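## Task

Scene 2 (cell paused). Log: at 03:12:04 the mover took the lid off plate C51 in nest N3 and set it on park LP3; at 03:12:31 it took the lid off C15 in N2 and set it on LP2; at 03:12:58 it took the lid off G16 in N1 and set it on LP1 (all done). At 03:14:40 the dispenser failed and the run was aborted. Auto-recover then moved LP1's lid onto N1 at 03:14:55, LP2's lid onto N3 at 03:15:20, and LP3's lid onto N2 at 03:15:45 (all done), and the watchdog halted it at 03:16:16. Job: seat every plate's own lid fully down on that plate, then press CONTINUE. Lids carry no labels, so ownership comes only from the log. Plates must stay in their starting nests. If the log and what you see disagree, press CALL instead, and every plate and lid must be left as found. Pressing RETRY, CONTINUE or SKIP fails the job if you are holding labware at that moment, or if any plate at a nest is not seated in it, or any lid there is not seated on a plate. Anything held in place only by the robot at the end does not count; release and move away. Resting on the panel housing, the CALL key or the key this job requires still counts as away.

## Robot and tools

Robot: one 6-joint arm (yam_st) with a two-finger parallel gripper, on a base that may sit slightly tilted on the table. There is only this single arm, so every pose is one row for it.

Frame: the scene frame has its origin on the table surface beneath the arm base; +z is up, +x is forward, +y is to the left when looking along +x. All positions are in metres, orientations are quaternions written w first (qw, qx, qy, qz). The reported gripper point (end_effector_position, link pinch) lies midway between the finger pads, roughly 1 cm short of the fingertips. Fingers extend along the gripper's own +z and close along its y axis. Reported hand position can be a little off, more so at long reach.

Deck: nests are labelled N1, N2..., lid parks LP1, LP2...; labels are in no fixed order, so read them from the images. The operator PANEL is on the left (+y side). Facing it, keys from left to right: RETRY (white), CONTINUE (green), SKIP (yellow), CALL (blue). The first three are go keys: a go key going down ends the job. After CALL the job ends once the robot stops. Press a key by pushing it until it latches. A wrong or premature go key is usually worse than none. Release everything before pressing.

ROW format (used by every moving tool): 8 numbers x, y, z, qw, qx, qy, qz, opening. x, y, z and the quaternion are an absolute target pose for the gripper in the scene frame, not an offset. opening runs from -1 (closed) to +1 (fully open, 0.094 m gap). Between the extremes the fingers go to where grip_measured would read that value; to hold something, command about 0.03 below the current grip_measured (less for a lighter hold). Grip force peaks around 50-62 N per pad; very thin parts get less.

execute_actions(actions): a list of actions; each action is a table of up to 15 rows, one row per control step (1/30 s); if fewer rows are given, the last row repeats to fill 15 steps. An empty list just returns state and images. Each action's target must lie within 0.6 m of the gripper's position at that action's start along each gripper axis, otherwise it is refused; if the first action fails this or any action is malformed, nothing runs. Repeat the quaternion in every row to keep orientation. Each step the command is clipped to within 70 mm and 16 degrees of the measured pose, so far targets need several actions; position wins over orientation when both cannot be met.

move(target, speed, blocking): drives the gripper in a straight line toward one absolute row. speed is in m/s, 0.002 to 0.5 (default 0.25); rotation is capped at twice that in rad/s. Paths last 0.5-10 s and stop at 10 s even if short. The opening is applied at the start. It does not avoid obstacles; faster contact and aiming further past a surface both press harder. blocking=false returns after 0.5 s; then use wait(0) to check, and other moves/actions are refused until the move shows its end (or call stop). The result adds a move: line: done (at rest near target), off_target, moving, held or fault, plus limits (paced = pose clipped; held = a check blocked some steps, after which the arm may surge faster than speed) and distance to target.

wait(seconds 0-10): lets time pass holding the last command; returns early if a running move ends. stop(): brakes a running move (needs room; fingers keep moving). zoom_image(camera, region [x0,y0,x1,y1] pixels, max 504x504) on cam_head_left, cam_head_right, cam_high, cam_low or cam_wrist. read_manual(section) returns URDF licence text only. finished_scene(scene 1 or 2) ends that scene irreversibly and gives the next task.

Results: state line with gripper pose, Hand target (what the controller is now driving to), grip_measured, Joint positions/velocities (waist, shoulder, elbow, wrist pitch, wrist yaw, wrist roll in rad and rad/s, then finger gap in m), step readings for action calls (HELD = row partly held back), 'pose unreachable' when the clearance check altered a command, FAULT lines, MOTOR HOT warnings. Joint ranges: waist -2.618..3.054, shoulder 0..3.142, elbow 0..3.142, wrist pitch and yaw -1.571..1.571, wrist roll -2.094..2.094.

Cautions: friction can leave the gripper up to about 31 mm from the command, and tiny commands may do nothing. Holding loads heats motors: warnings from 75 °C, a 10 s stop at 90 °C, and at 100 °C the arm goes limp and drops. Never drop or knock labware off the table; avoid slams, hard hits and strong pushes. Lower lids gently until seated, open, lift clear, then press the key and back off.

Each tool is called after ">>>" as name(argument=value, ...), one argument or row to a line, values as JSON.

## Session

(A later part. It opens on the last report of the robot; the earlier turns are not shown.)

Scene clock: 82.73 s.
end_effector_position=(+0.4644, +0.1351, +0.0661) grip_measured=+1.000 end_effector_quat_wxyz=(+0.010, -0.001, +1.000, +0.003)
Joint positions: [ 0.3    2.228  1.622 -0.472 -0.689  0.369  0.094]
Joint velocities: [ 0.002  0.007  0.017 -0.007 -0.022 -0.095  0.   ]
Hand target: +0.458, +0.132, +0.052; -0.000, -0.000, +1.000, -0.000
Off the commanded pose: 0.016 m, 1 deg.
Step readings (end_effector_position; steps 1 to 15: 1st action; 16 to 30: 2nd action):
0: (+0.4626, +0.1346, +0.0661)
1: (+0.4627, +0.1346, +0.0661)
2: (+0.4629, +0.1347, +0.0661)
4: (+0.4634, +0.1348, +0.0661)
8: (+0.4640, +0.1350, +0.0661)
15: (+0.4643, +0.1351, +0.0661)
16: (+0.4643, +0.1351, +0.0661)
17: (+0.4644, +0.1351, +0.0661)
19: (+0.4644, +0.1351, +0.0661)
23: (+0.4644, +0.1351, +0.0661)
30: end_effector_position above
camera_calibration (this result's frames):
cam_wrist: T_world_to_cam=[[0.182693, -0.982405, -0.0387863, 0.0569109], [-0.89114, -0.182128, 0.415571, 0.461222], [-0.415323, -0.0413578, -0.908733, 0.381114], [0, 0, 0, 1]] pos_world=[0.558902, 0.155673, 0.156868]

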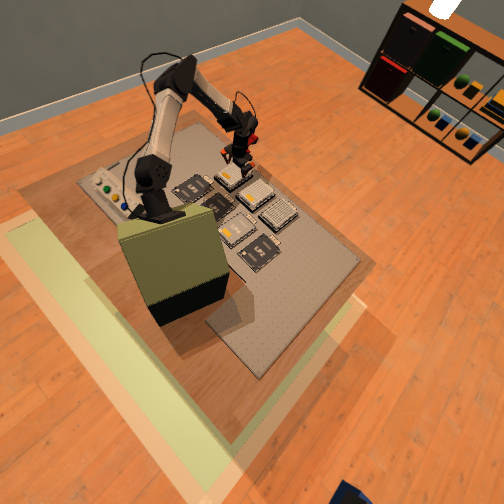

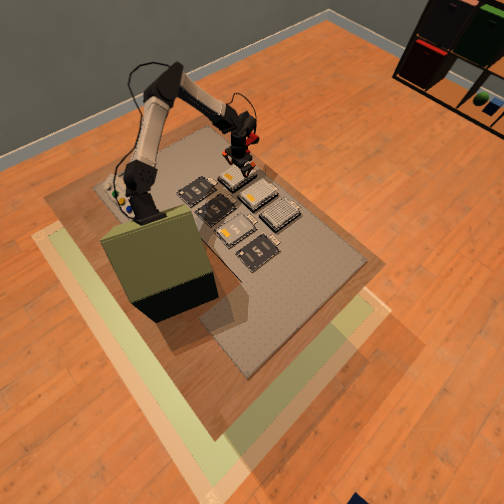

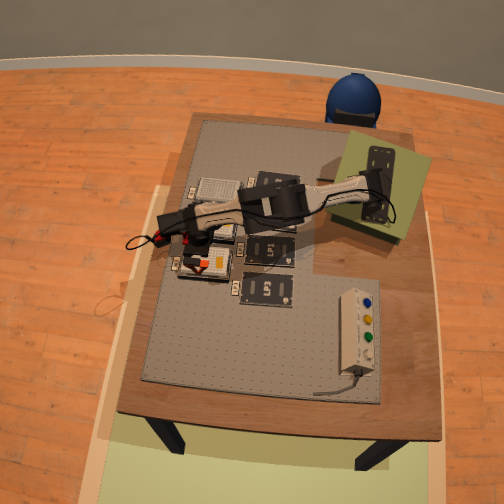

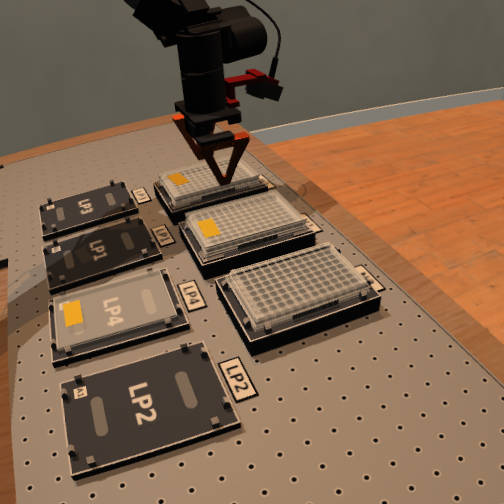

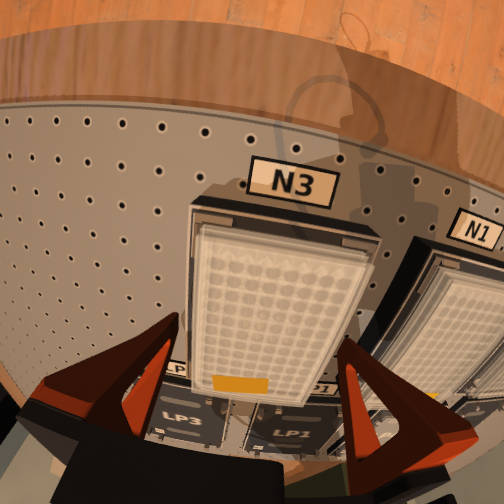

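>>> execute_actions(
  actions=[
    [[0.458,0.132,0.058,0,0,1,0,1],[0.458,0.132,0.064,0,0,1,0,1],[0.458,0.132,0.070,0,0,1,0,1],[0.458,0.132,0.075,0,0,1,0,1],[0.458,0.132,0.080,0,0,1,0,1],[0.458,0.132,0.084,0,0,1,0,1],[0.458,0.132,0.087,0,0,1,0,1],[0.458,0.132,0.088,0,0,1,0,1],[0.458,0.132,0.088,0,0,1,0,1],[0.458,0.132,0.088,0,0,1,0,1],[0.458,0.132,0.085,0,0,1,0,1],[0.458,0.132,0.082,0,0,1,0,1],[0.458,0.132,0.079,0,0,1,0,1],[0.458,0.132,0.076,0,0,1,0,1],[0.458,0.132,0.073,0,0,1,0,1]],
    [[0.458,0.132,0.070,0,0,1,0,1],[0.458,0.132,0.067,0,0,1,0,1],[0.458,0.132,0.064,0,0,1,0,1],[0.458,0.132,0.061,0,0,1,0,1],[0.458,0.132,0.058,0,0,1,0,1],[0.458,0.132,0.055,0,0,1,0,1],[0.458,0.132,0.053,0,0,1,0,1]],
    [[0.458,0.132,0.053,0,0,1,0,1]],
  ],
)

Scene clock: 85.53 s.
end_effector_position=(+0.4598, +0.1337, +0.0599) grip_measured=+1.000 end_effector_quat_wxyz=(+0.002, +0.000, +1.000, +0.002)
Joint positions: [ 0.308  2.24   1.622 -0.475 -0.689  0.367  0.094]
Joint velocities: [ 0.007 -0.012 -0.017 -0.11   0.037  0.022  0.   ]
Hand target: +0.458, +0.132, +0.053; -0.000, -0.000, +1.000, +0.000
Off the commanded pose: 0.007 m, 0 deg.
Step readings (end_effector_position; steps 1 to 15: 1st action; 16 to 30: 2nd action; 31 to 45: 3rd action):
0: (+0.4644, +0.1351, +0.0661)
1: (+0.4644, +0.1351, +0.0661)
2: (+0.4644, +0.1351, +0.0661)
4: (+0.4634, +0.1347, +0.0661)
8: (+0.4608, +0.1342, +0.0720)
15: (+0.4639, +0.1344, +0.0809)
16: (+0.4640, +0.1344, +0.0809)
17: (+0.4644, +0.1346, +0.0809)
19: (+0.4646, +0.1350, +0.0792)
23: (+0.4626, +0.1352, +0.0691)
30: (+0.4585, +0.1333, +0.0599)
31: (+0.4589, +0.1334, +0.0599)
32: (+0.4592, +0.1335, +0.0599)
34: (+0.4594, +0.1335, +0.0599)
38: (+0.4597, +0.1336, +0.0599)
45: end_effector_position above
camera_calibration (this result's frames):
cam_wrist: T_world_to_cam=[[0.179318, -0.982982, -0.0398945, 0.0578384], [-0.884698, -0.17886, 0.430487, 0.455164], [-0.430296, -0.0418994, -0.901715, 0.380064], [0, 0, 0, 1]] pos_world=[0.555851, 0.154189, 0.149075]

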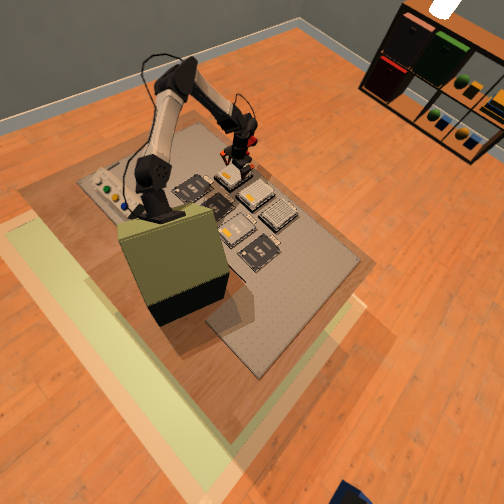

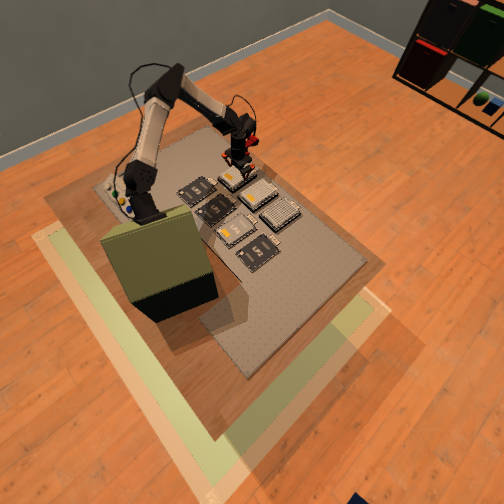

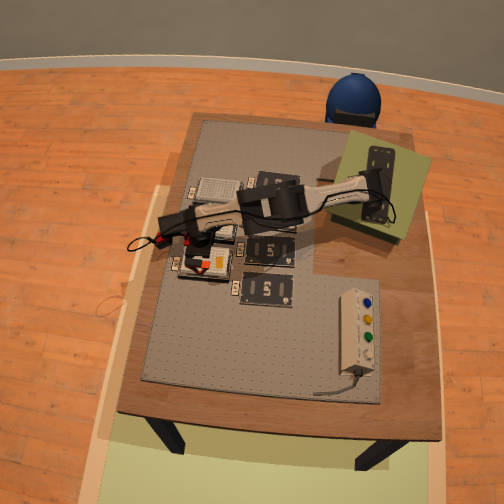

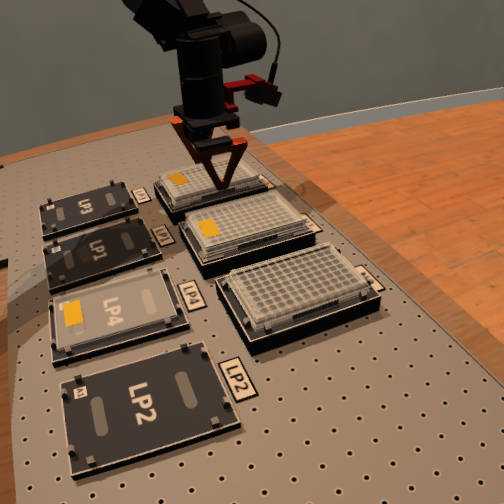

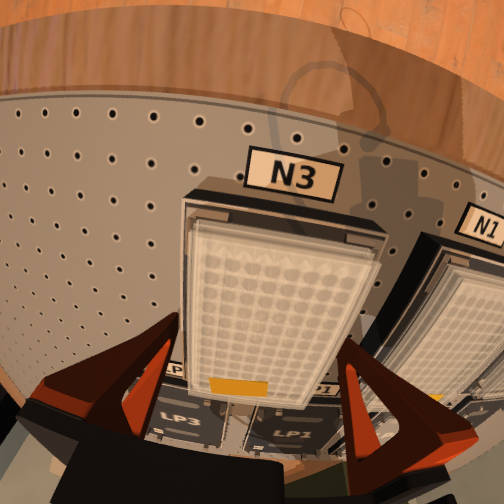

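>>> execute_actions(
  actions=[
    [[0.459,0.133,0.056,0,0,1,0,0.93],[0.459,0.133,0.058,0,0,1,0,0.89],[0.459,0.133,0.059,0,0,1,0,0.85],[0.459,0.133,0.059,0,0,1,0,0.82],[0.459,0.133,0.059,0,0,1,0,0.79],[0.459,0.133,0.059,0,0,1,0,0.77],[0.459,0.133,0.059,0,0,1,0,0.755]],
    [[0.459,0.133,0.059,0,0,1,0,0.755]],
  ],
)

Scene clock: 87.00 s.
end_effector_position=(+0.4599, +0.1335, +0.0599) grip_measured=+0.779 end_effector_quat_wxyz=(+0.002, +0.000, +1.000, +0.002)
Joint positions: [ 0.308  2.24   1.622 -0.475 -0.688  0.367  0.084]
Joint velocities: [-0.002  0.012 -0.002  0.007 -0.022  0.007  0.   ]
Hand target: +0.459, +0.133, +0.059; +0.000, -0.000, +1.000, +0.000
Off the commanded pose: 0.001 m, 0 deg.
Step readings (end_effector_position; steps 1 to 15: 1st action; 16 to 30: 2nd action):
0: (+0.4598, +0.1337, +0.0599)
1: (+0.4598, +0.1337, +0.0599)
2: (+0.4598, +0.1337, +0.0599)
4: (+0.4598, +0.1337, +0.0599)
8: (+0.4599, +0.1335, +0.0599)
15: (+0.4599, +0.1335, +0.0599)
16: (+0.4599, +0.1335, +0.0599)
17: (+0.4599, +0.1335, +0.0599)
19: (+0.4599, +0.1335, +0.0599)
23: (+0.4599, +0.1335, +0.0599)
30: end_effector_position above
camera_calibration (this result's frames):
cam_wrist: T_world_to_cam=[[0.179328, -0.983025, -0.0387708, 0.0575788], [-0.884876, -0.178395, 0.430314, 0.455224], [-0.429926, -0.0428602, -0.901846, 0.380052], [0, 0, 0, 1]] pos_world=[0.555885, 0.1541, 0.149092]

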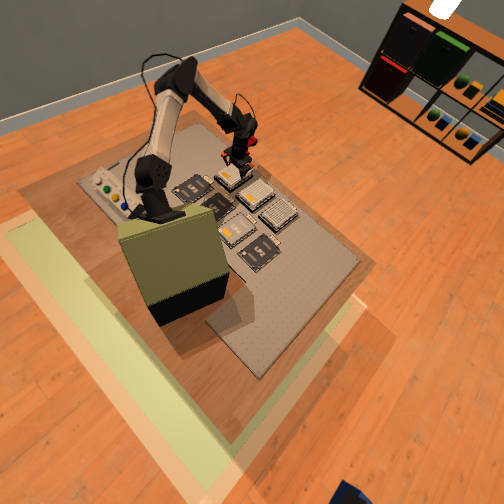

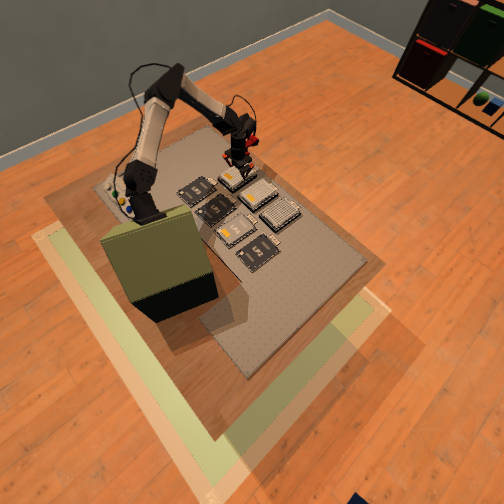

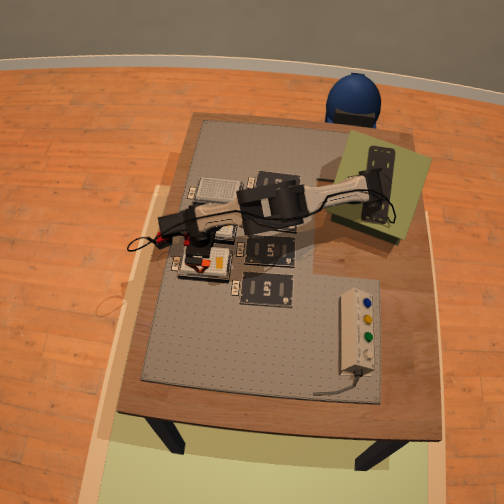

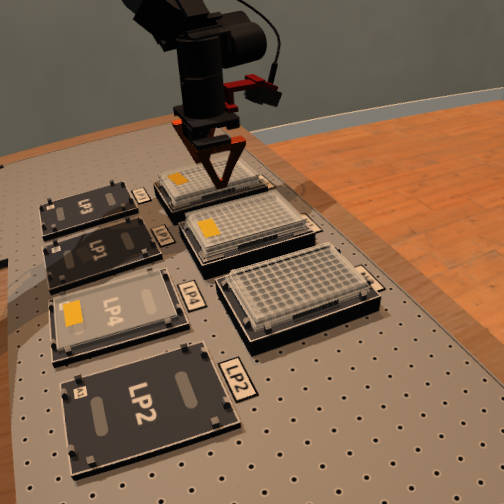

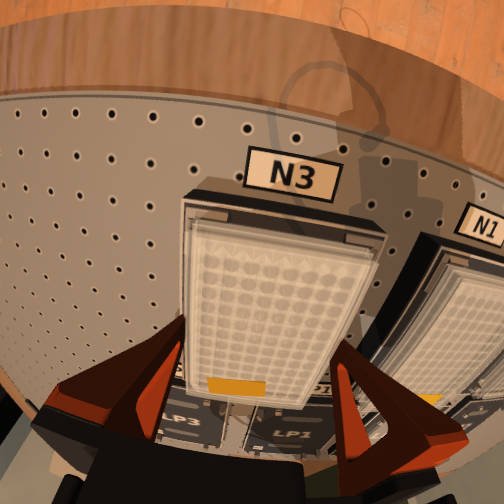

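>>> zoom_image(
  camera="cam_wrist",
  region=[150,150,430,430],
)

Region (150, 150, 430, 430) of cam_wrist's 504x504 image, scaled by 1.800, with more detail than that image has.

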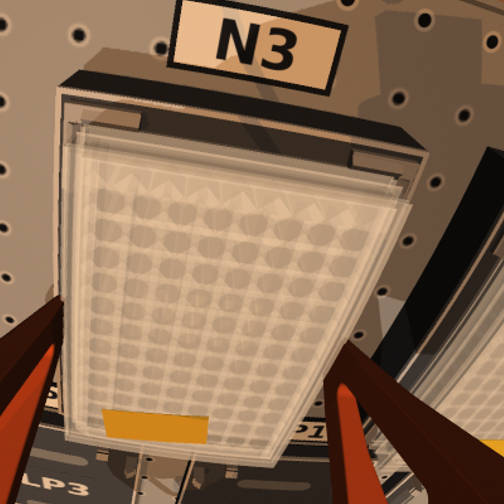

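>>> execute_actions(
  actions=[
    [[0.461,0.134,0.063,0,0,1,0,0.755],[0.463,0.135,0.067,0,0,1,0,0.755],[0.464,0.135,0.071,0,0,1,0,0.755],[0.464,0.135,0.075,0,0,1,0,0.755],[0.463,0.135,0.080,0,0,1,0,0.755],[0.462,0.134,0.085,0,0,1,0,0.755],[0.461,0.134,0.090,0,0,1,0,0.755],[0.460,0.134,0.095,0,0,1,0,0.755],[0.460,0.134,0.100,0,0,1,0,0.755],[0.460,0.134,0.104,0,0,1,0,0.755],[0.460,0.134,0.107,0,0,1,0,0.755],[0.460,0.134,0.109,0,0,1,0,0.755],[0.460,0.134,0.110,0,0,1,0,0.755]],
    [[0.460,0.134,0.110,0,0,1,0,0.755]],
  ],
)

>>> zoom_image(
  camera="cam_wrist",
  region=[150,150,430,430],
)

Scene clock: 89.23 s.
end_effector_position=(+0.4601, +0.1326, +0.1058) grip_measured=+0.779 end_effector_quat_wxyz=(+0.002, -0.001, +1.000, -0.002)
Joint positions: [ 0.242  2.155  1.622 -0.615 -0.709  0.286  0.084]
Joint velocities: [ 0.002  0.002 -0.012 -0.007 -0.007 -0.081  0.   ]
Hand target: +0.460, +0.134, +0.110; -0.000, +0.000, +1.000, +0.000
Off the commanded pose: 0.004 m, 0 deg.
Step readings (end_effector_position; steps 1 to 15: 1st action; 16 to 30: 2nd action):
0: (+0.4599, +0.1335, +0.0599)
1: (+0.4598, +0.1335, +0.0599)
2: (+0.4593, +0.1333, +0.0599)
4: (+0.4584, +0.1326, +0.0602)
8: (+0.4590, +0.1319, +0.0705)
15: (+0.4658, +0.1336, +0.1042)
16: (+0.4658, +0.1336, +0.1057)
17: (+0.4651, +0.1335, +0.1059)
19: (+0.4632, +0.1331, +0.1058)
23: (+0.4612, +0.1327, +0.1058)
30: end_effector_position above
camera_calibration (this result's frames):
cam_wrist: T_world_to_cam=[[0.180571, -0.983074, -0.0309737, 0.0569828], [-0.884349, -0.17606, 0.432355, 0.434723], [-0.43049, -0.0506793, -0.901171, 0.422693], [0, 0, 0, 1]] pos_world=[0.556123, 0.153977, 0.194729]

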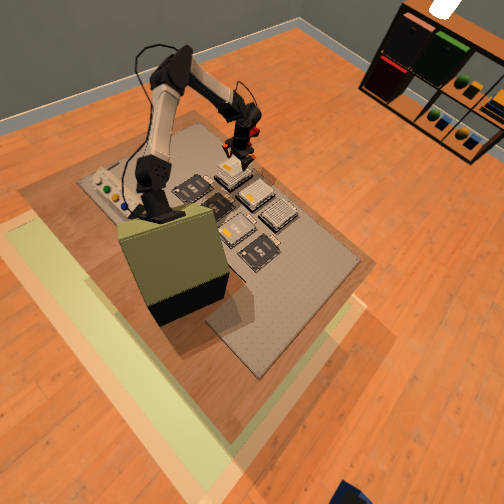

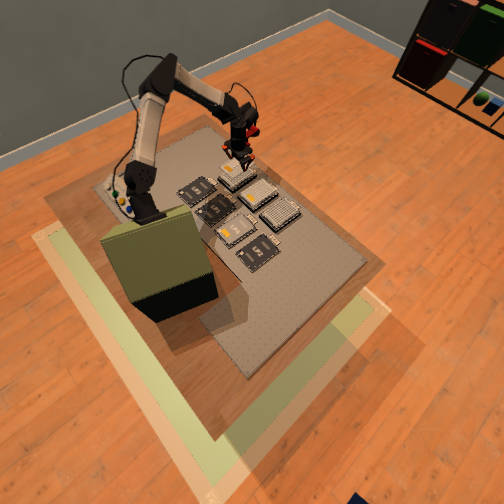

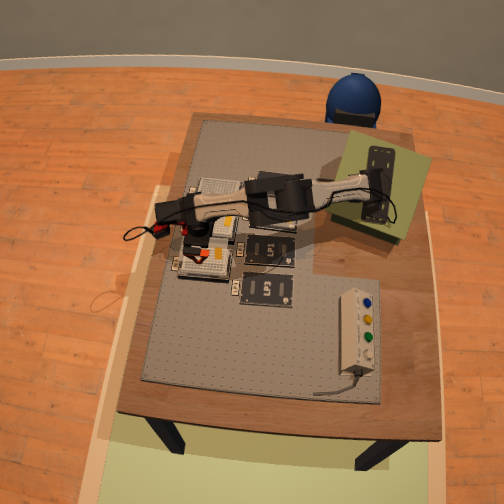

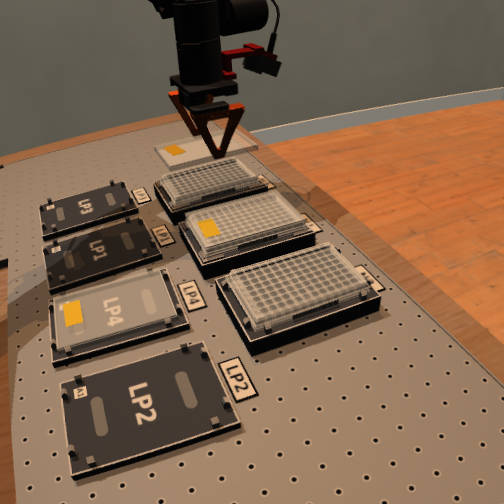

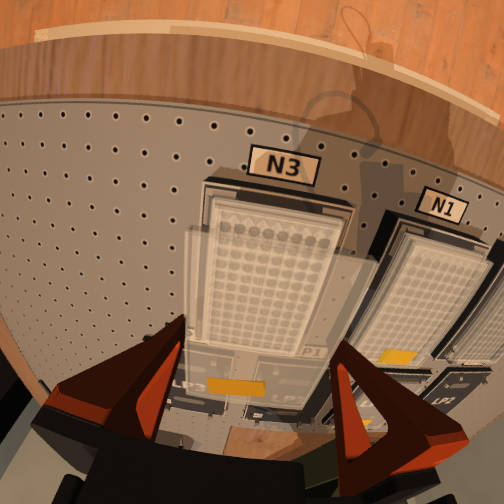

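Region (150, 150, 430, 430) of cam_wrist's 504x504 image, scaled by 1.800, with more detail than that image has.

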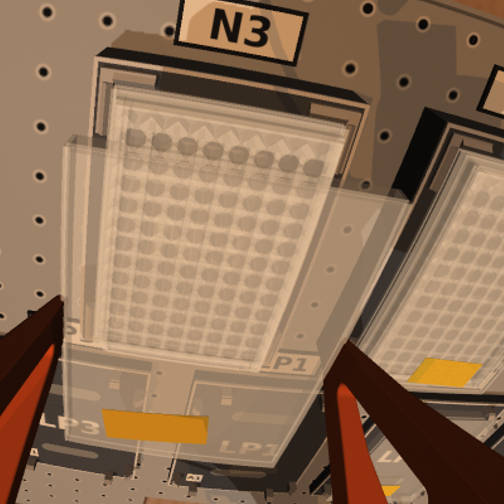

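>>> execute_actions(
  actions=[
    [[0.460,0.130,0.110,0,0,1,0,0.755],[0.460,0.124,0.110,0,0,1,0,0.755],[0.460,0.116,0.110,0,0,1,0,0.755],[0.460,0.107,0.110,0,0,1,0,0.755],[0.460,0.097,0.110,0,0,1,0,0.755],[0.460,0.087,0.110,0,0,1,0,0.755],[0.460,0.077,0.110,0,0,1,0,0.755],[0.460,0.067,0.110,0,0,1,0,0.755],[0.460,0.057,0.110,0,0,1,0,0.755],[0.460,0.047,0.110,0,0,1,0,0.755],[0.460,0.037,0.110,0,0,1,0,0.755],[0.460,0.027,0.110,0,0,1,0,0.755],[0.460,0.017,0.110,0,0,1,0,0.755],[0.460,0.007,0.110,0,0,1,0,0.755],[0.460,-0.003,0.110,0,0,1,0,0.755]],
    [[0.460,-0.013,0.110,0,0,1,0,0.755],[0.460,-0.023,0.110,0,0,1,0,0.755],[0.460,-0.033,0.110,0,0,1,0,0.755],[0.460,-0.043,0.110,0,0,1,0,0.755],[0.460,-0.053,0.110,0,0,1,0,0.755],[0.460,-0.063,0.109,0,0,1,0,0.755],[0.460,-0.073,0.108,0,0,1,0,0.755],[0.460,-0.083,0.107,0,0,1,0,0.755],[0.459,-0.093,0.106,0,0,1,0,0.755],[0.459,-0.102,0.105,0,0,1,0,0.755],[0.459,-0.110,0.104,0,0,1,0,0.755],[0.459,-0.117,0.103,0,0,1,0,0.755],[0.458,-0.123,0.102,0,0,1,0,0.755],[0.458,-0.128,0.101,0,0,1,0,0.755],[0.458,-0.132,0.100,0,0,1,0,0.755]],
    [[0.458,-0.135,0.097,0,0,1,0,0.755],[0.458,-0.137,0.094,0,0,1,0,0.755],[0.458,-0.138,0.091,0,0,1,0,0.755],[0.458,-0.138,0.088,0,0,1,0,0.755],[0.458,-0.138,0.085,0,0,1,0,0.755],[0.458,-0.138,0.082,0,0,1,0,0.755],[0.458,-0.138,0.079,0,0,1,0,0.755],[0.458,-0.138,0.076,0,0,1,0,0.755]],
    [[0.458,-0.138,0.076,0,0,1,0,0.755]],
  ],
)

>>> zoom_image(
  camera="cam_wrist",
  region=[150,150,430,430],
)

Scene clock: 93.80 s.
end_effector_position=(+0.4533, -0.1402, +0.0806) grip_measured=+0.779 end_effector_quat_wxyz=(-0.001, +0.006, +1.000, -0.004)
Joint positions: [-0.145  2.772  1.908 -0.651 -0.801 -0.226  0.084]
Joint velocities: [-0.012 -0.027  0.017 -0.022  0.007  0.037  0.001]
Hand target: +0.458, -0.138, +0.076; +0.000, -0.000, +1.000, -0.000
Off the commanded pose: 0.007 m, 1 deg.
Step readings (end_effector_position; steps 1 to 15: 1st action; 16 to 30: 2nd action; 31 to 45: 3rd action; 46 to 60: 4th action):
0: (+0.4599, +0.1325, +0.1058)
1: (+0.4598, +0.1325, +0.1058)
2: (+0.4599, +0.1325, +0.1060)
4: (+0.4611, +0.1310, +0.1080)
8: (+0.4688, +0.1104, +0.1171)
15: (+0.4697, +0.0277, +0.1197)
16: (+0.4671, +0.0152, +0.1180)
17: (+0.4638, +0.0031, +0.1160)
19: (+0.4560, -0.0206, +0.1113)
23: (+0.4486, -0.0647, +0.1039)
30: (+0.4547, -0.1240, +0.1001)
31: (+0.4551, -0.1295, +0.0991)
32: (+0.4557, -0.1340, +0.0979)
34: (+0.4562, -0.1396, +0.0941)
38: (+0.4539, -0.1431, +0.0868)
45: (+0.4517, -0.1408, +0.0802)
46: (+0.4521, -0.1405, +0.0802)
47: (+0.4525, -0.1404, +0.0803)
49: (+0.4531, -0.1403, +0.0805)
53: (+0.4533, -0.1402, +0.0806)
60: end_effector_position above
camera_calibration (this result's frames):
cam_wrist: T_world_to_cam=[[0.167241, -0.985494, -0.0288312, -0.205203], [-0.884364, -0.162877, 0.43746, 0.393016], [-0.435811, -0.0476643, -0.898775, 0.385842], [0, 0, 0, 1]] pos_world=[0.550042, -0.119822, 0.16894]

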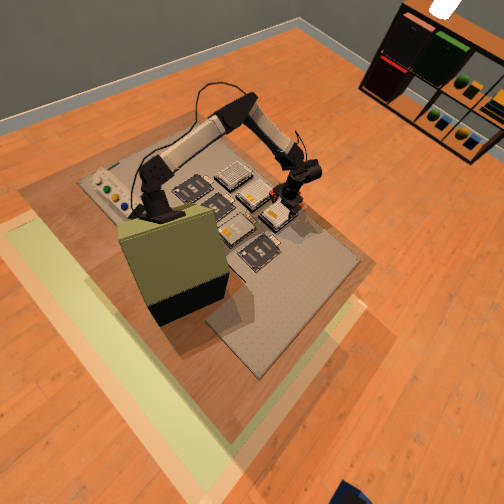

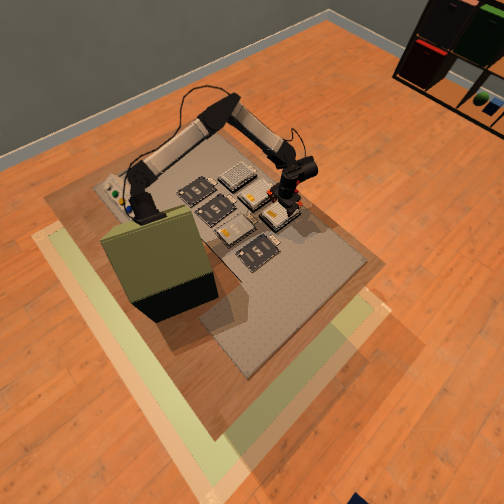

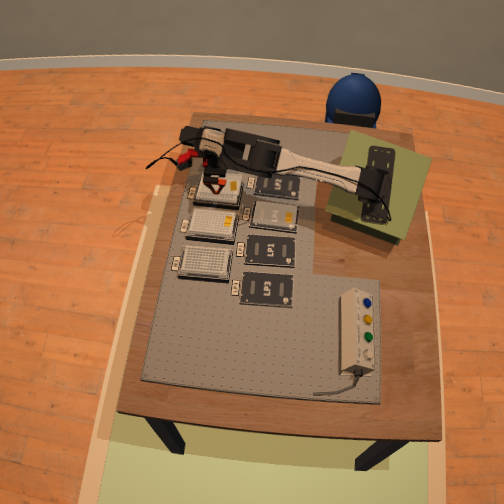

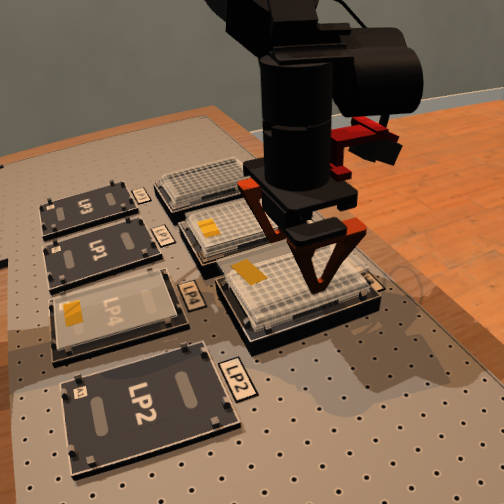

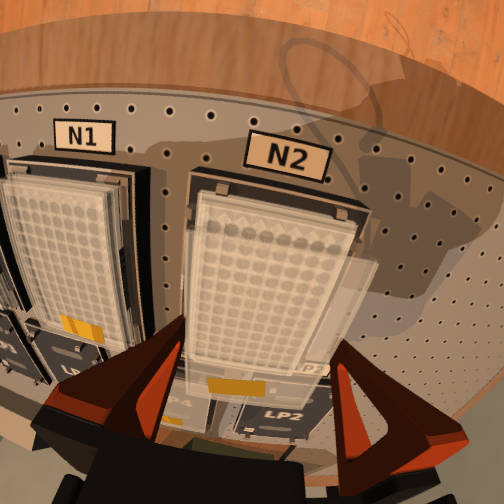

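Region (150, 150, 430, 430) of cam_wrist's 504x504 image, scaled by 1.800, with more detail than that image has.

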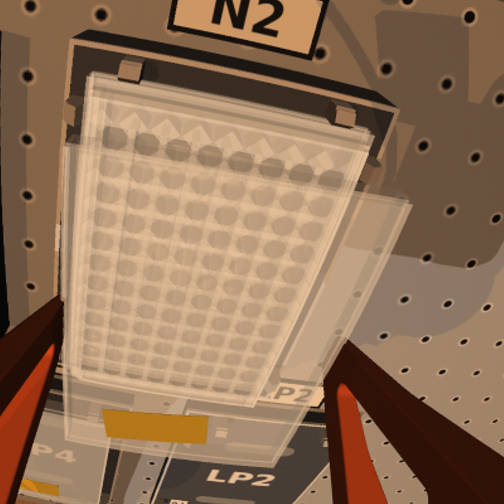

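>>> execute_actions(
  actions=[
    [[0.459,-0.138,0.075,0,0,1,0,0.755],[0.460,-0.137,0.074,0,0,1,0,0.755],[0.461,-0.136,0.072,0,0,1,0,0.755],[0.461,-0.136,0.070,0,0,1,0,0.755],[0.461,-0.136,0.068,0,0,1,0,0.755],[0.461,-0.136,0.067,0,0,1,0,0.755],[0.461,-0.136,0.066,0,0,1,0,0.755]],
    [[0.461,-0.136,0.066,0,0,1,0,0.755]],
  ],
)

>>> zoom_image(
  camera="cam_wrist",
  region=[150,150,430,430],
)

Scene clock: 95.37 s.
end_effector_position=(+0.4540, -0.1369, +0.0711) grip_measured=+0.779 end_effector_quat_wxyz=(-0.005, +0.009, +1.000, -0.002)
Joint positions: [-0.126  2.789  1.925 -0.645 -0.801 -0.203  0.084]
Joint velocities: [-0.017  0.007 -0.012  0.037  0.037 -0.022 -0.   ]
Hand target: +0.461, -0.136, +0.066; +0.000, -0.000, +1.000, -0.000
Off the commanded pose: 0.009 m, 1 deg.
Step readings (end_effector_position; steps 1 to 15: 1st action; 16 to 30: 2nd action):
0: (+0.4533, -0.1402, +0.0806)
1: (+0.4533, -0.1402, +0.0806)
2: (+0.4533, -0.1402, +0.0806)
4: (+0.4532, -0.1398, +0.0802)
8: (+0.4548, -0.1381, +0.0757)
15: (+0.4536, -0.1370, +0.0709)
16: (+0.4536, -0.1370, +0.0709)
17: (+0.4537, -0.1369, +0.0710)
19: (+0.4540, -0.1369, +0.0711)
23: (+0.4540, -0.1369, +0.0711)
30: end_effector_position above
camera_calibration (this result's frames):
cam_wrist: T_world_to_cam=[[0.161055, -0.986364, -0.0338838, -0.199271], [-0.881328, -0.159187, 0.444883, 0.396992], [-0.44421, -0.0417876, -0.894948, 0.382098], [0, 0, 0, 1]] pos_world=[0.551705, -0.117391, 0.158591]

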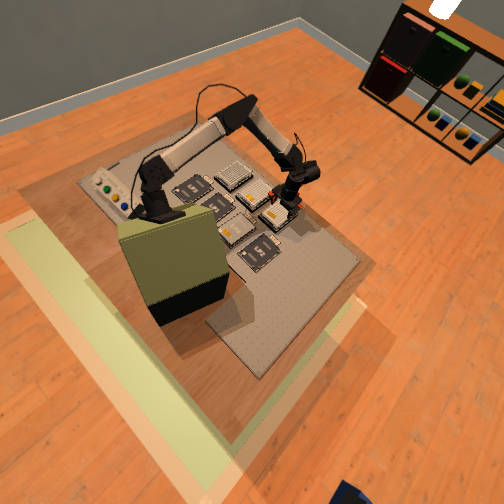

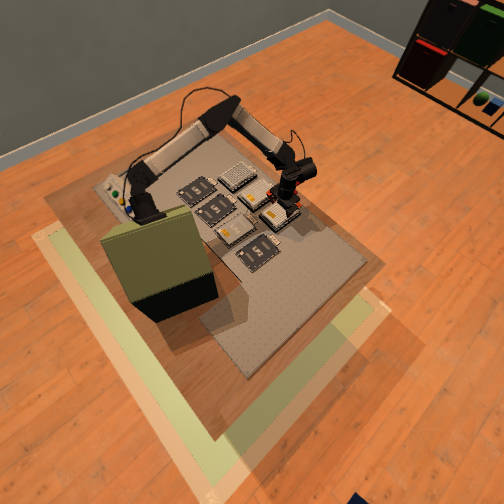

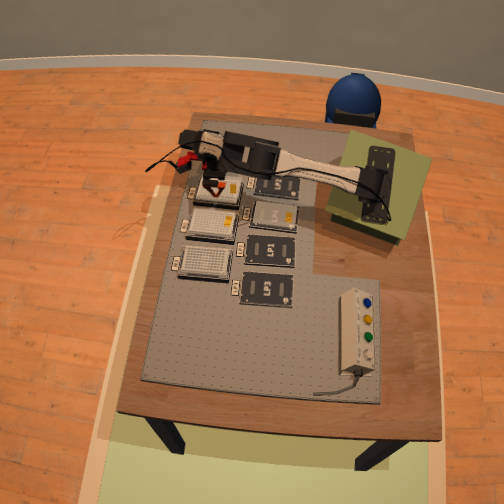

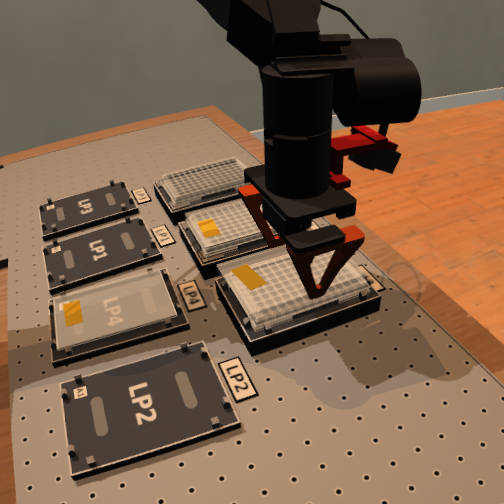

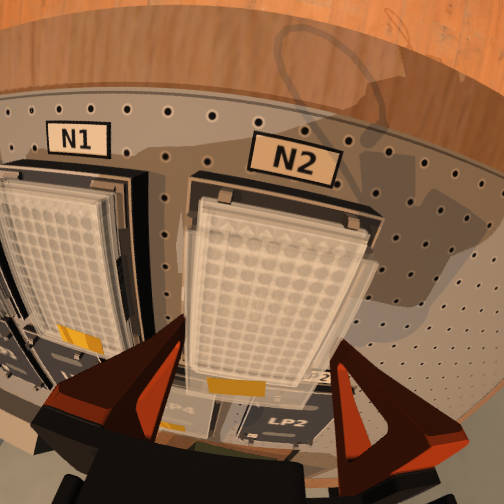

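Region (150, 150, 430, 430) of cam_wrist's 504x504 image, scaled by 1.800, with more detail than that image has.

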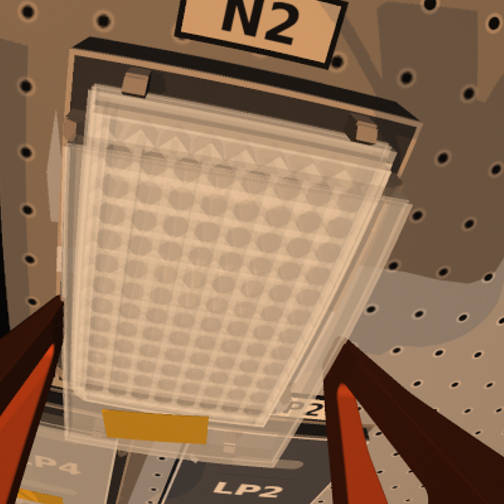

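>>> execute_actions(
  actions=[
    [[0.463,-0.136,0.066,0,0,1,0,0.755],[0.465,-0.136,0.066,0,0,1,0,0.755],[0.467,-0.136,0.066,0,0,1,0,0.755],[0.469,-0.136,0.066,0,0,1,0,0.755],[0.469,-0.136,0.066,0,0,1,0,0.755],[0.466,-0.136,0.066,0,0,1,0,0.755],[0.463,-0.136,0.066,0,0,1,0,0.755]],
    [[0.463,-0.136,0.066,0,0,1,0,0.755]],
  ],
)

Scene clock: 98.57 s.
end_effector_position=(+0.4651, -0.1386, +0.0717) grip_measured=+0.779 end_effector_quat_wxyz=(+0.004, +0.001, +1.000, -0.004)
Joint positions: [-0.126  2.807  1.97  -0.645 -0.802 -0.199  0.084]
Joint velocities: [ 0.012  0.002 -0.022  0.051  0.007  0.007  0.   ]
Hand target: +0.463, -0.136, +0.066; -0.000, -0.000, +1.000, -0.000
Off the commanded pose: 0.007 m, 1 deg.
Step readings (end_effector_position; steps 1 to 15: 1st action; 16 to 30: 2nd action):
0: (+0.4540, -0.1369, +0.0711)
1: (+0.4544, -0.1368, +0.0712)
2: (+0.4557, -0.1372, +0.0711)
4: (+0.4608, -0.1381, +0.0713)
8: (+0.4651, -0.1386, +0.0717)
15: (+0.4651, -0.1386, +0.0717)
16: (+0.4651, -0.1386, +0.0717)
17: (+0.4651, -0.1386, +0.0717)
19: (+0.4651, -0.1386, +0.0717)
23: (+0.4651, -0.1386, +0.0717)
30: end_effector_position above
camera_calibration (this result's frames):
cam_wrist: T_world_to_cam=[[0.178351, -0.983597, -0.0269768, -0.21082], [-0.886891, -0.172569, 0.428538, 0.408117], [-0.426164, -0.0525048, -0.903121, 0.37819], [0, 0, 0, 1]] pos_world=[0.560727, -0.117076, 0.160971]

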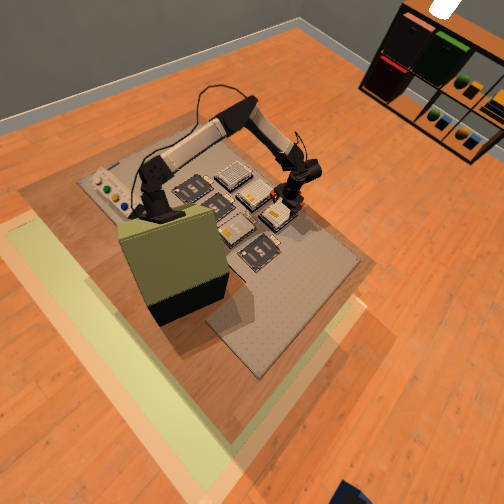

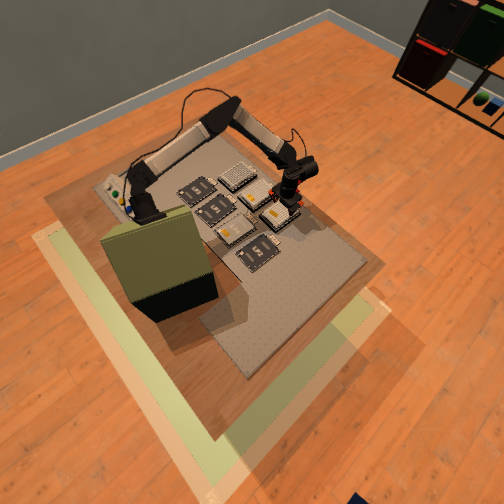

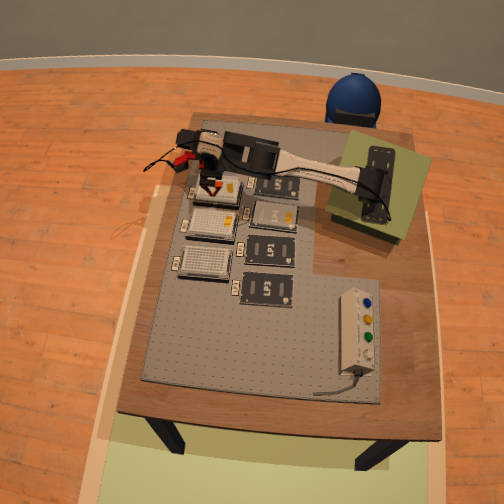

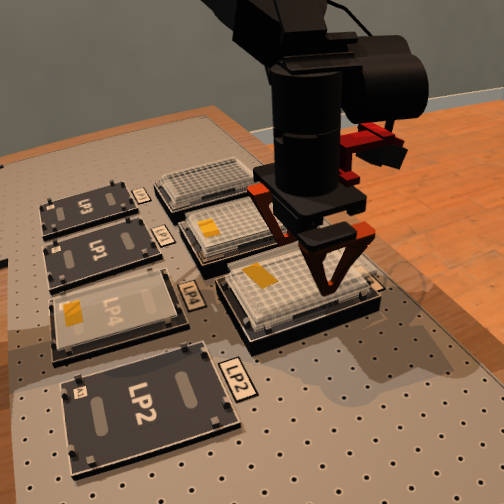

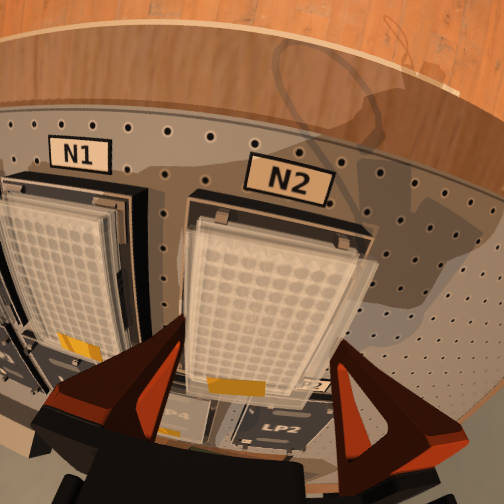

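>>> execute_actions(
  actions=[
    [[0.461,-0.135,0.071,0,0,1,0,0.755],[0.460,-0.134,0.076,0,0,1,0,0.755],[0.460,-0.134,0.081,0,0,1,0,0.755],[0.460,-0.135,0.086,0,0,1,0,0.755],[0.460,-0.136,0.091,0,0,1,0,0.755],[0.460,-0.137,0.095,0,0,1,0,0.755],[0.460,-0.138,0.098,0,0,1,0,0.755],[0.460,-0.138,0.100,0,0,1,0,0.755],[0.460,-0.138,0.100,0,0,1,0,0.755],[0.460,-0.138,0.100,0,0,1,0,0.755],[0.460,-0.138,0.100,0,0,1,0,0.755],[0.460,-0.138,0.097,0,0,1,0,0.755],[0.460,-0.138,0.094,0,0,1,0,0.755],[0.460,-0.138,0.091,0,0,1,0,0.755],[0.460,-0.138,0.088,0,0,1,0,0.755]],
    [[0.460,-0.138,0.085,0,0,1,0,0.755],[0.460,-0.138,0.082,0,0,1,0,0.755],[0.460,-0.138,0.079,0,0,1,0,0.755],[0.460,-0.138,0.076,0,0,1,0,0.755],[0.460,-0.138,0.073,0,0,1,0,0.755],[0.460,-0.138,0.070,0,0,1,0,0.755],[0.460,-0.138,0.067,0,0,1,0,0.755],[0.460,-0.138,0.065,0,0,1,0,0.755]],
    [[0.460,-0.138,0.065,0,0,1,0,0.755]],
  ],
)

>>> zoom_image(
  camera="cam_wrist",
  region=[150,150,430,430],
)

Scene clock: 101.00 s.
end_effector_position=(+0.4678, -0.1355, +0.0739) grip_measured=+0.779 end_effector_quat_wxyz=(+0.007, -0.006, +1.000, -0.003)
Joint positions: [-0.125  2.799  1.97  -0.645 -0.804 -0.206  0.084]
Joint velocities: [-0.002 -0.017  0.002  0.037  0.037  0.007  0.001]
Hand target: +0.460, -0.138, +0.065; -0.000, +0.000, +1.000, +0.000
Off the commanded pose: 0.012 m, 1 deg.
Step readings (end_effector_position; steps 1 to 15: 1st action; 16 to 30: 2nd action; 31 to 45: 3rd action):
0: (+0.4651, -0.1386, +0.0717)
1: (+0.4651, -0.1386, +0.0717)
2: (+0.4651, -0.1386, +0.0717)
4: (+0.4650, -0.1378, +0.0726)
8: (+0.4657, -0.1361, +0.0824)
15: (+0.4675, -0.1403, +0.0949)
16: (+0.4674, -0.1399, +0.0945)
17: (+0.4675, -0.1396, +0.0942)
19: (+0.4682, -0.1387, +0.0932)
23: (+0.4698, -0.1365, +0.0862)
30: (+0.4665, -0.1351, +0.0740)
31: (+0.4665, -0.1352, +0.0739)
32: (+0.4668, -0.1353, +0.0739)
34: (+0.4672, -0.1354, +0.0739)
38: (+0.4676, -0.1355, +0.0739)
45: end_effector_position above
camera_calibration (this result's frames):
cam_wrist: T_world_to_cam=[[0.19107, -0.981194, -0.0274058, -0.213843], [-0.886638, -0.184501, 0.424067, 0.408728], [-0.421149, -0.0567273, -0.905216, 0.378786], [0, 0, 0, 1]] pos_world=[0.562778, -0.112923, 0.163695]

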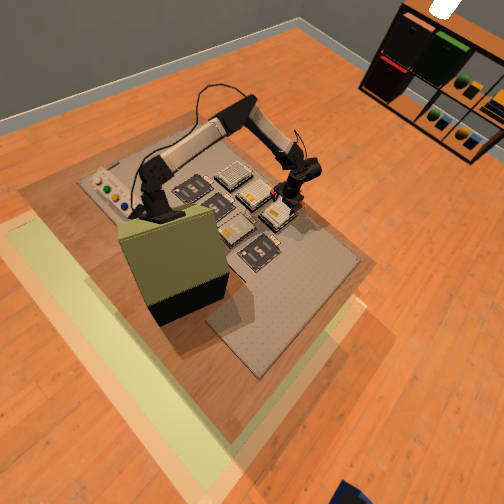

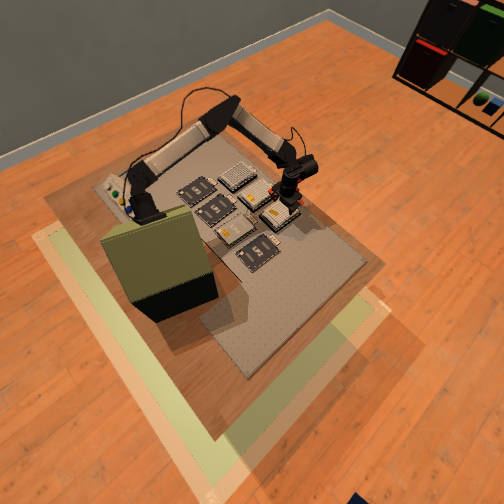

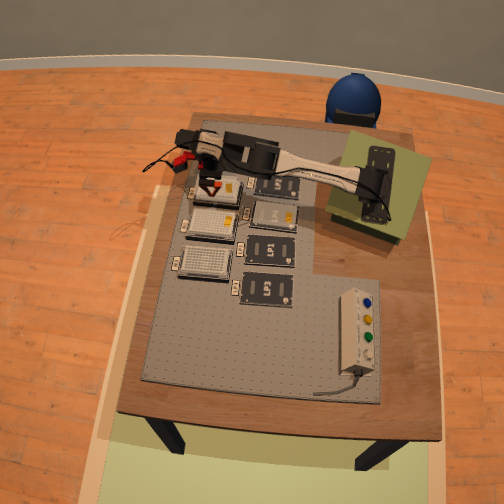

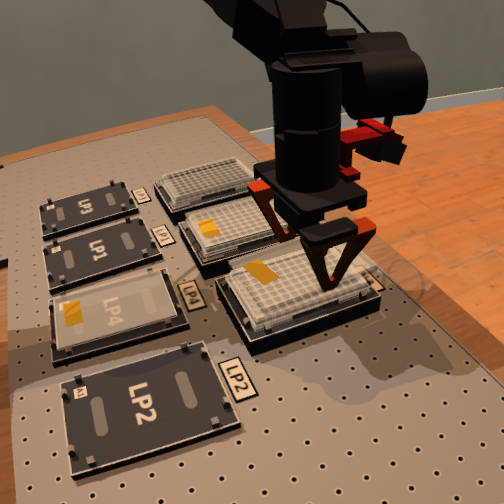

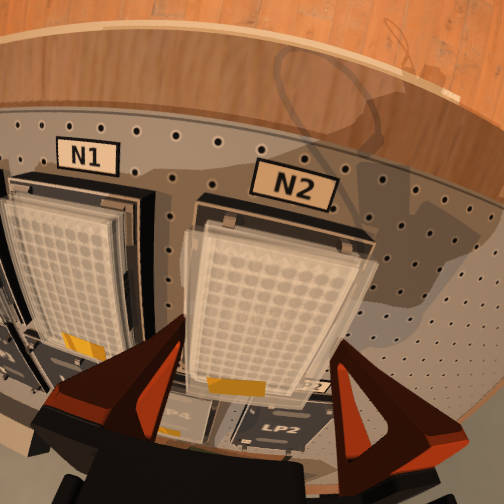

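Region (150, 150, 430, 430) of cam_wrist's 504x504 image, scaled by 1.800, with more detail than that image has.

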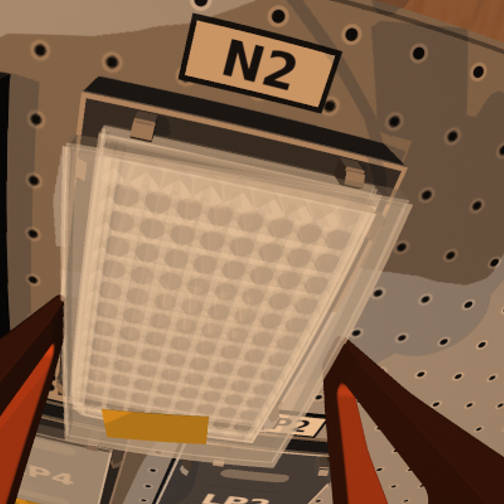

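>>> execute_actions(
  actions=[
    [[0.458,-0.138,0.066,0,0,1,0,0.755],[0.456,-0.138,0.066,0,0,1,0,0.755],[0.454,-0.138,0.066,0,0,1,0,0.755],[0.454,-0.138,0.066,0,0,1,0,0.755],[0.458,-0.138,0.066,0,0,1,0,0.755],[0.461,-0.138,0.066,0,0,1,0,0.755]],
    [[0.461,-0.138,0.066,0,0,1,0,0.755]],
  ],
)

Scene clock: 102.93 s.
end_effector_position=(+0.4627, -0.1381, +0.0704) grip_measured=+0.779 end_effector_quat_wxyz=(+0.004, -0.003, +1.000, -0.002)
Joint positions: [-0.125  2.803  1.954 -0.633 -0.804 -0.205  0.084]
Joint velocities: [ 0.012 -0.022 -0.007  0.037 -0.037 -0.037 -0.   ]
Hand target: +0.461, -0.138, +0.066; +0.000, -0.000, +1.000, -0.000
Off the commanded pose: 0.005 m, 1 deg.
Step readings (end_effector_position; steps 1 to 15: 1st action; 16 to 30: 2nd action):
0: (+0.4679, -0.1355, +0.0739)
1: (+0.4680, -0.1355, +0.0739)
2: (+0.4676, -0.1358, +0.0735)
4: (+0.4652, -0.1369, +0.0720)
8: (+0.4627, -0.1381, +0.0704)
15: (+0.4627, -0.1381, +0.0704)
16: (+0.4627, -0.1381, +0.0704)
17: (+0.4627, -0.1381, +0.0704)
19: (+0.4627, -0.1381, +0.0704)
23: (+0.4627, -0.1381, +0.0704)
30: end_effector_position above
camera_calibration (this result's frames):
cam_wrist: T_world_to_cam=[[0.184863, -0.982309, -0.0299076, -0.212577], [-0.885484, -0.179688, 0.428522, 0.404962], [-0.426315, -0.0527351, -0.903036, 0.376086], [0, 0, 0, 1]] pos_world=[0.558216, -0.116216, 0.159726]

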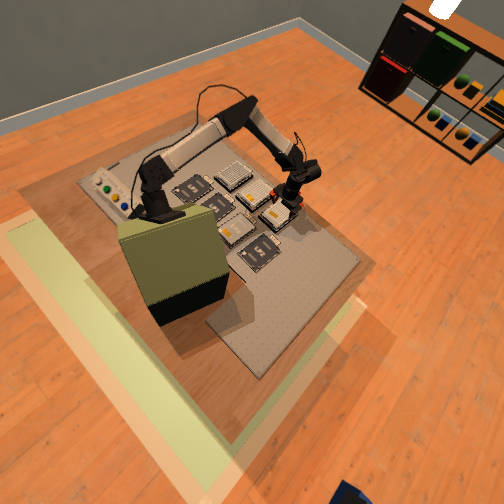

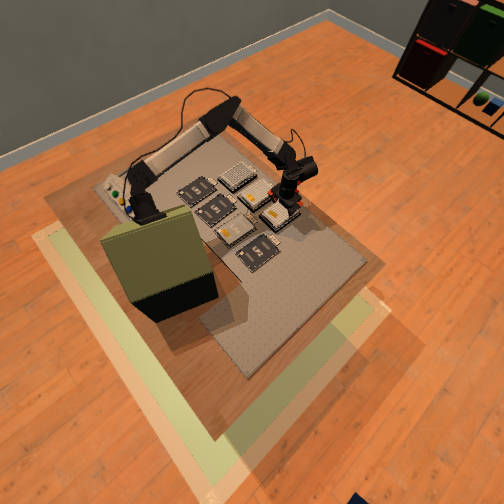

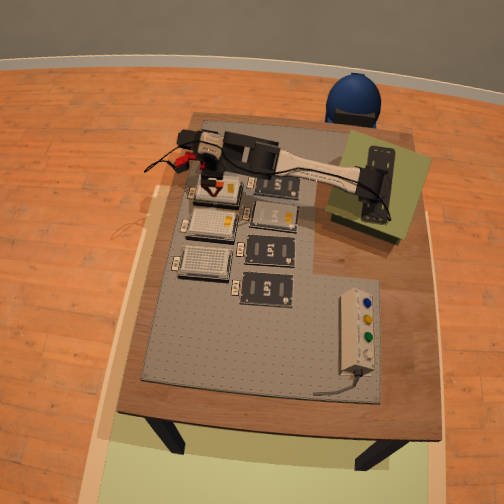

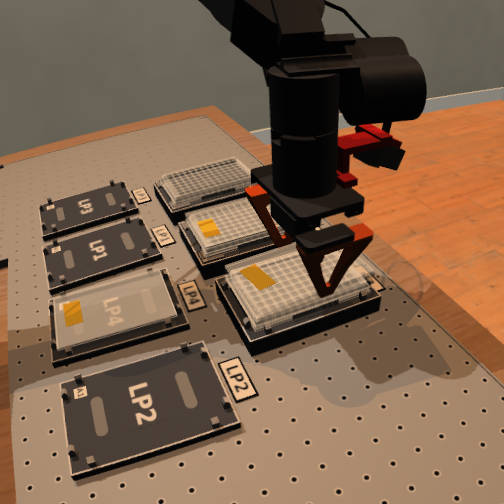

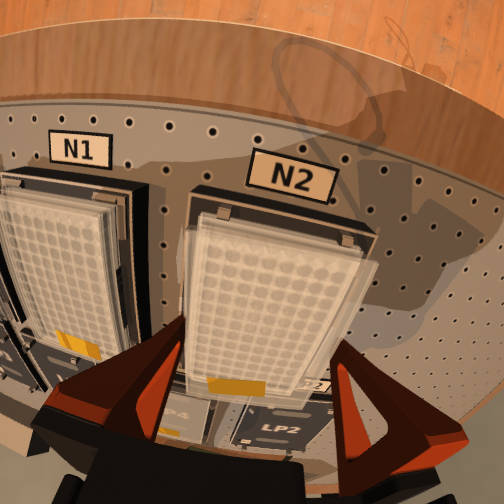

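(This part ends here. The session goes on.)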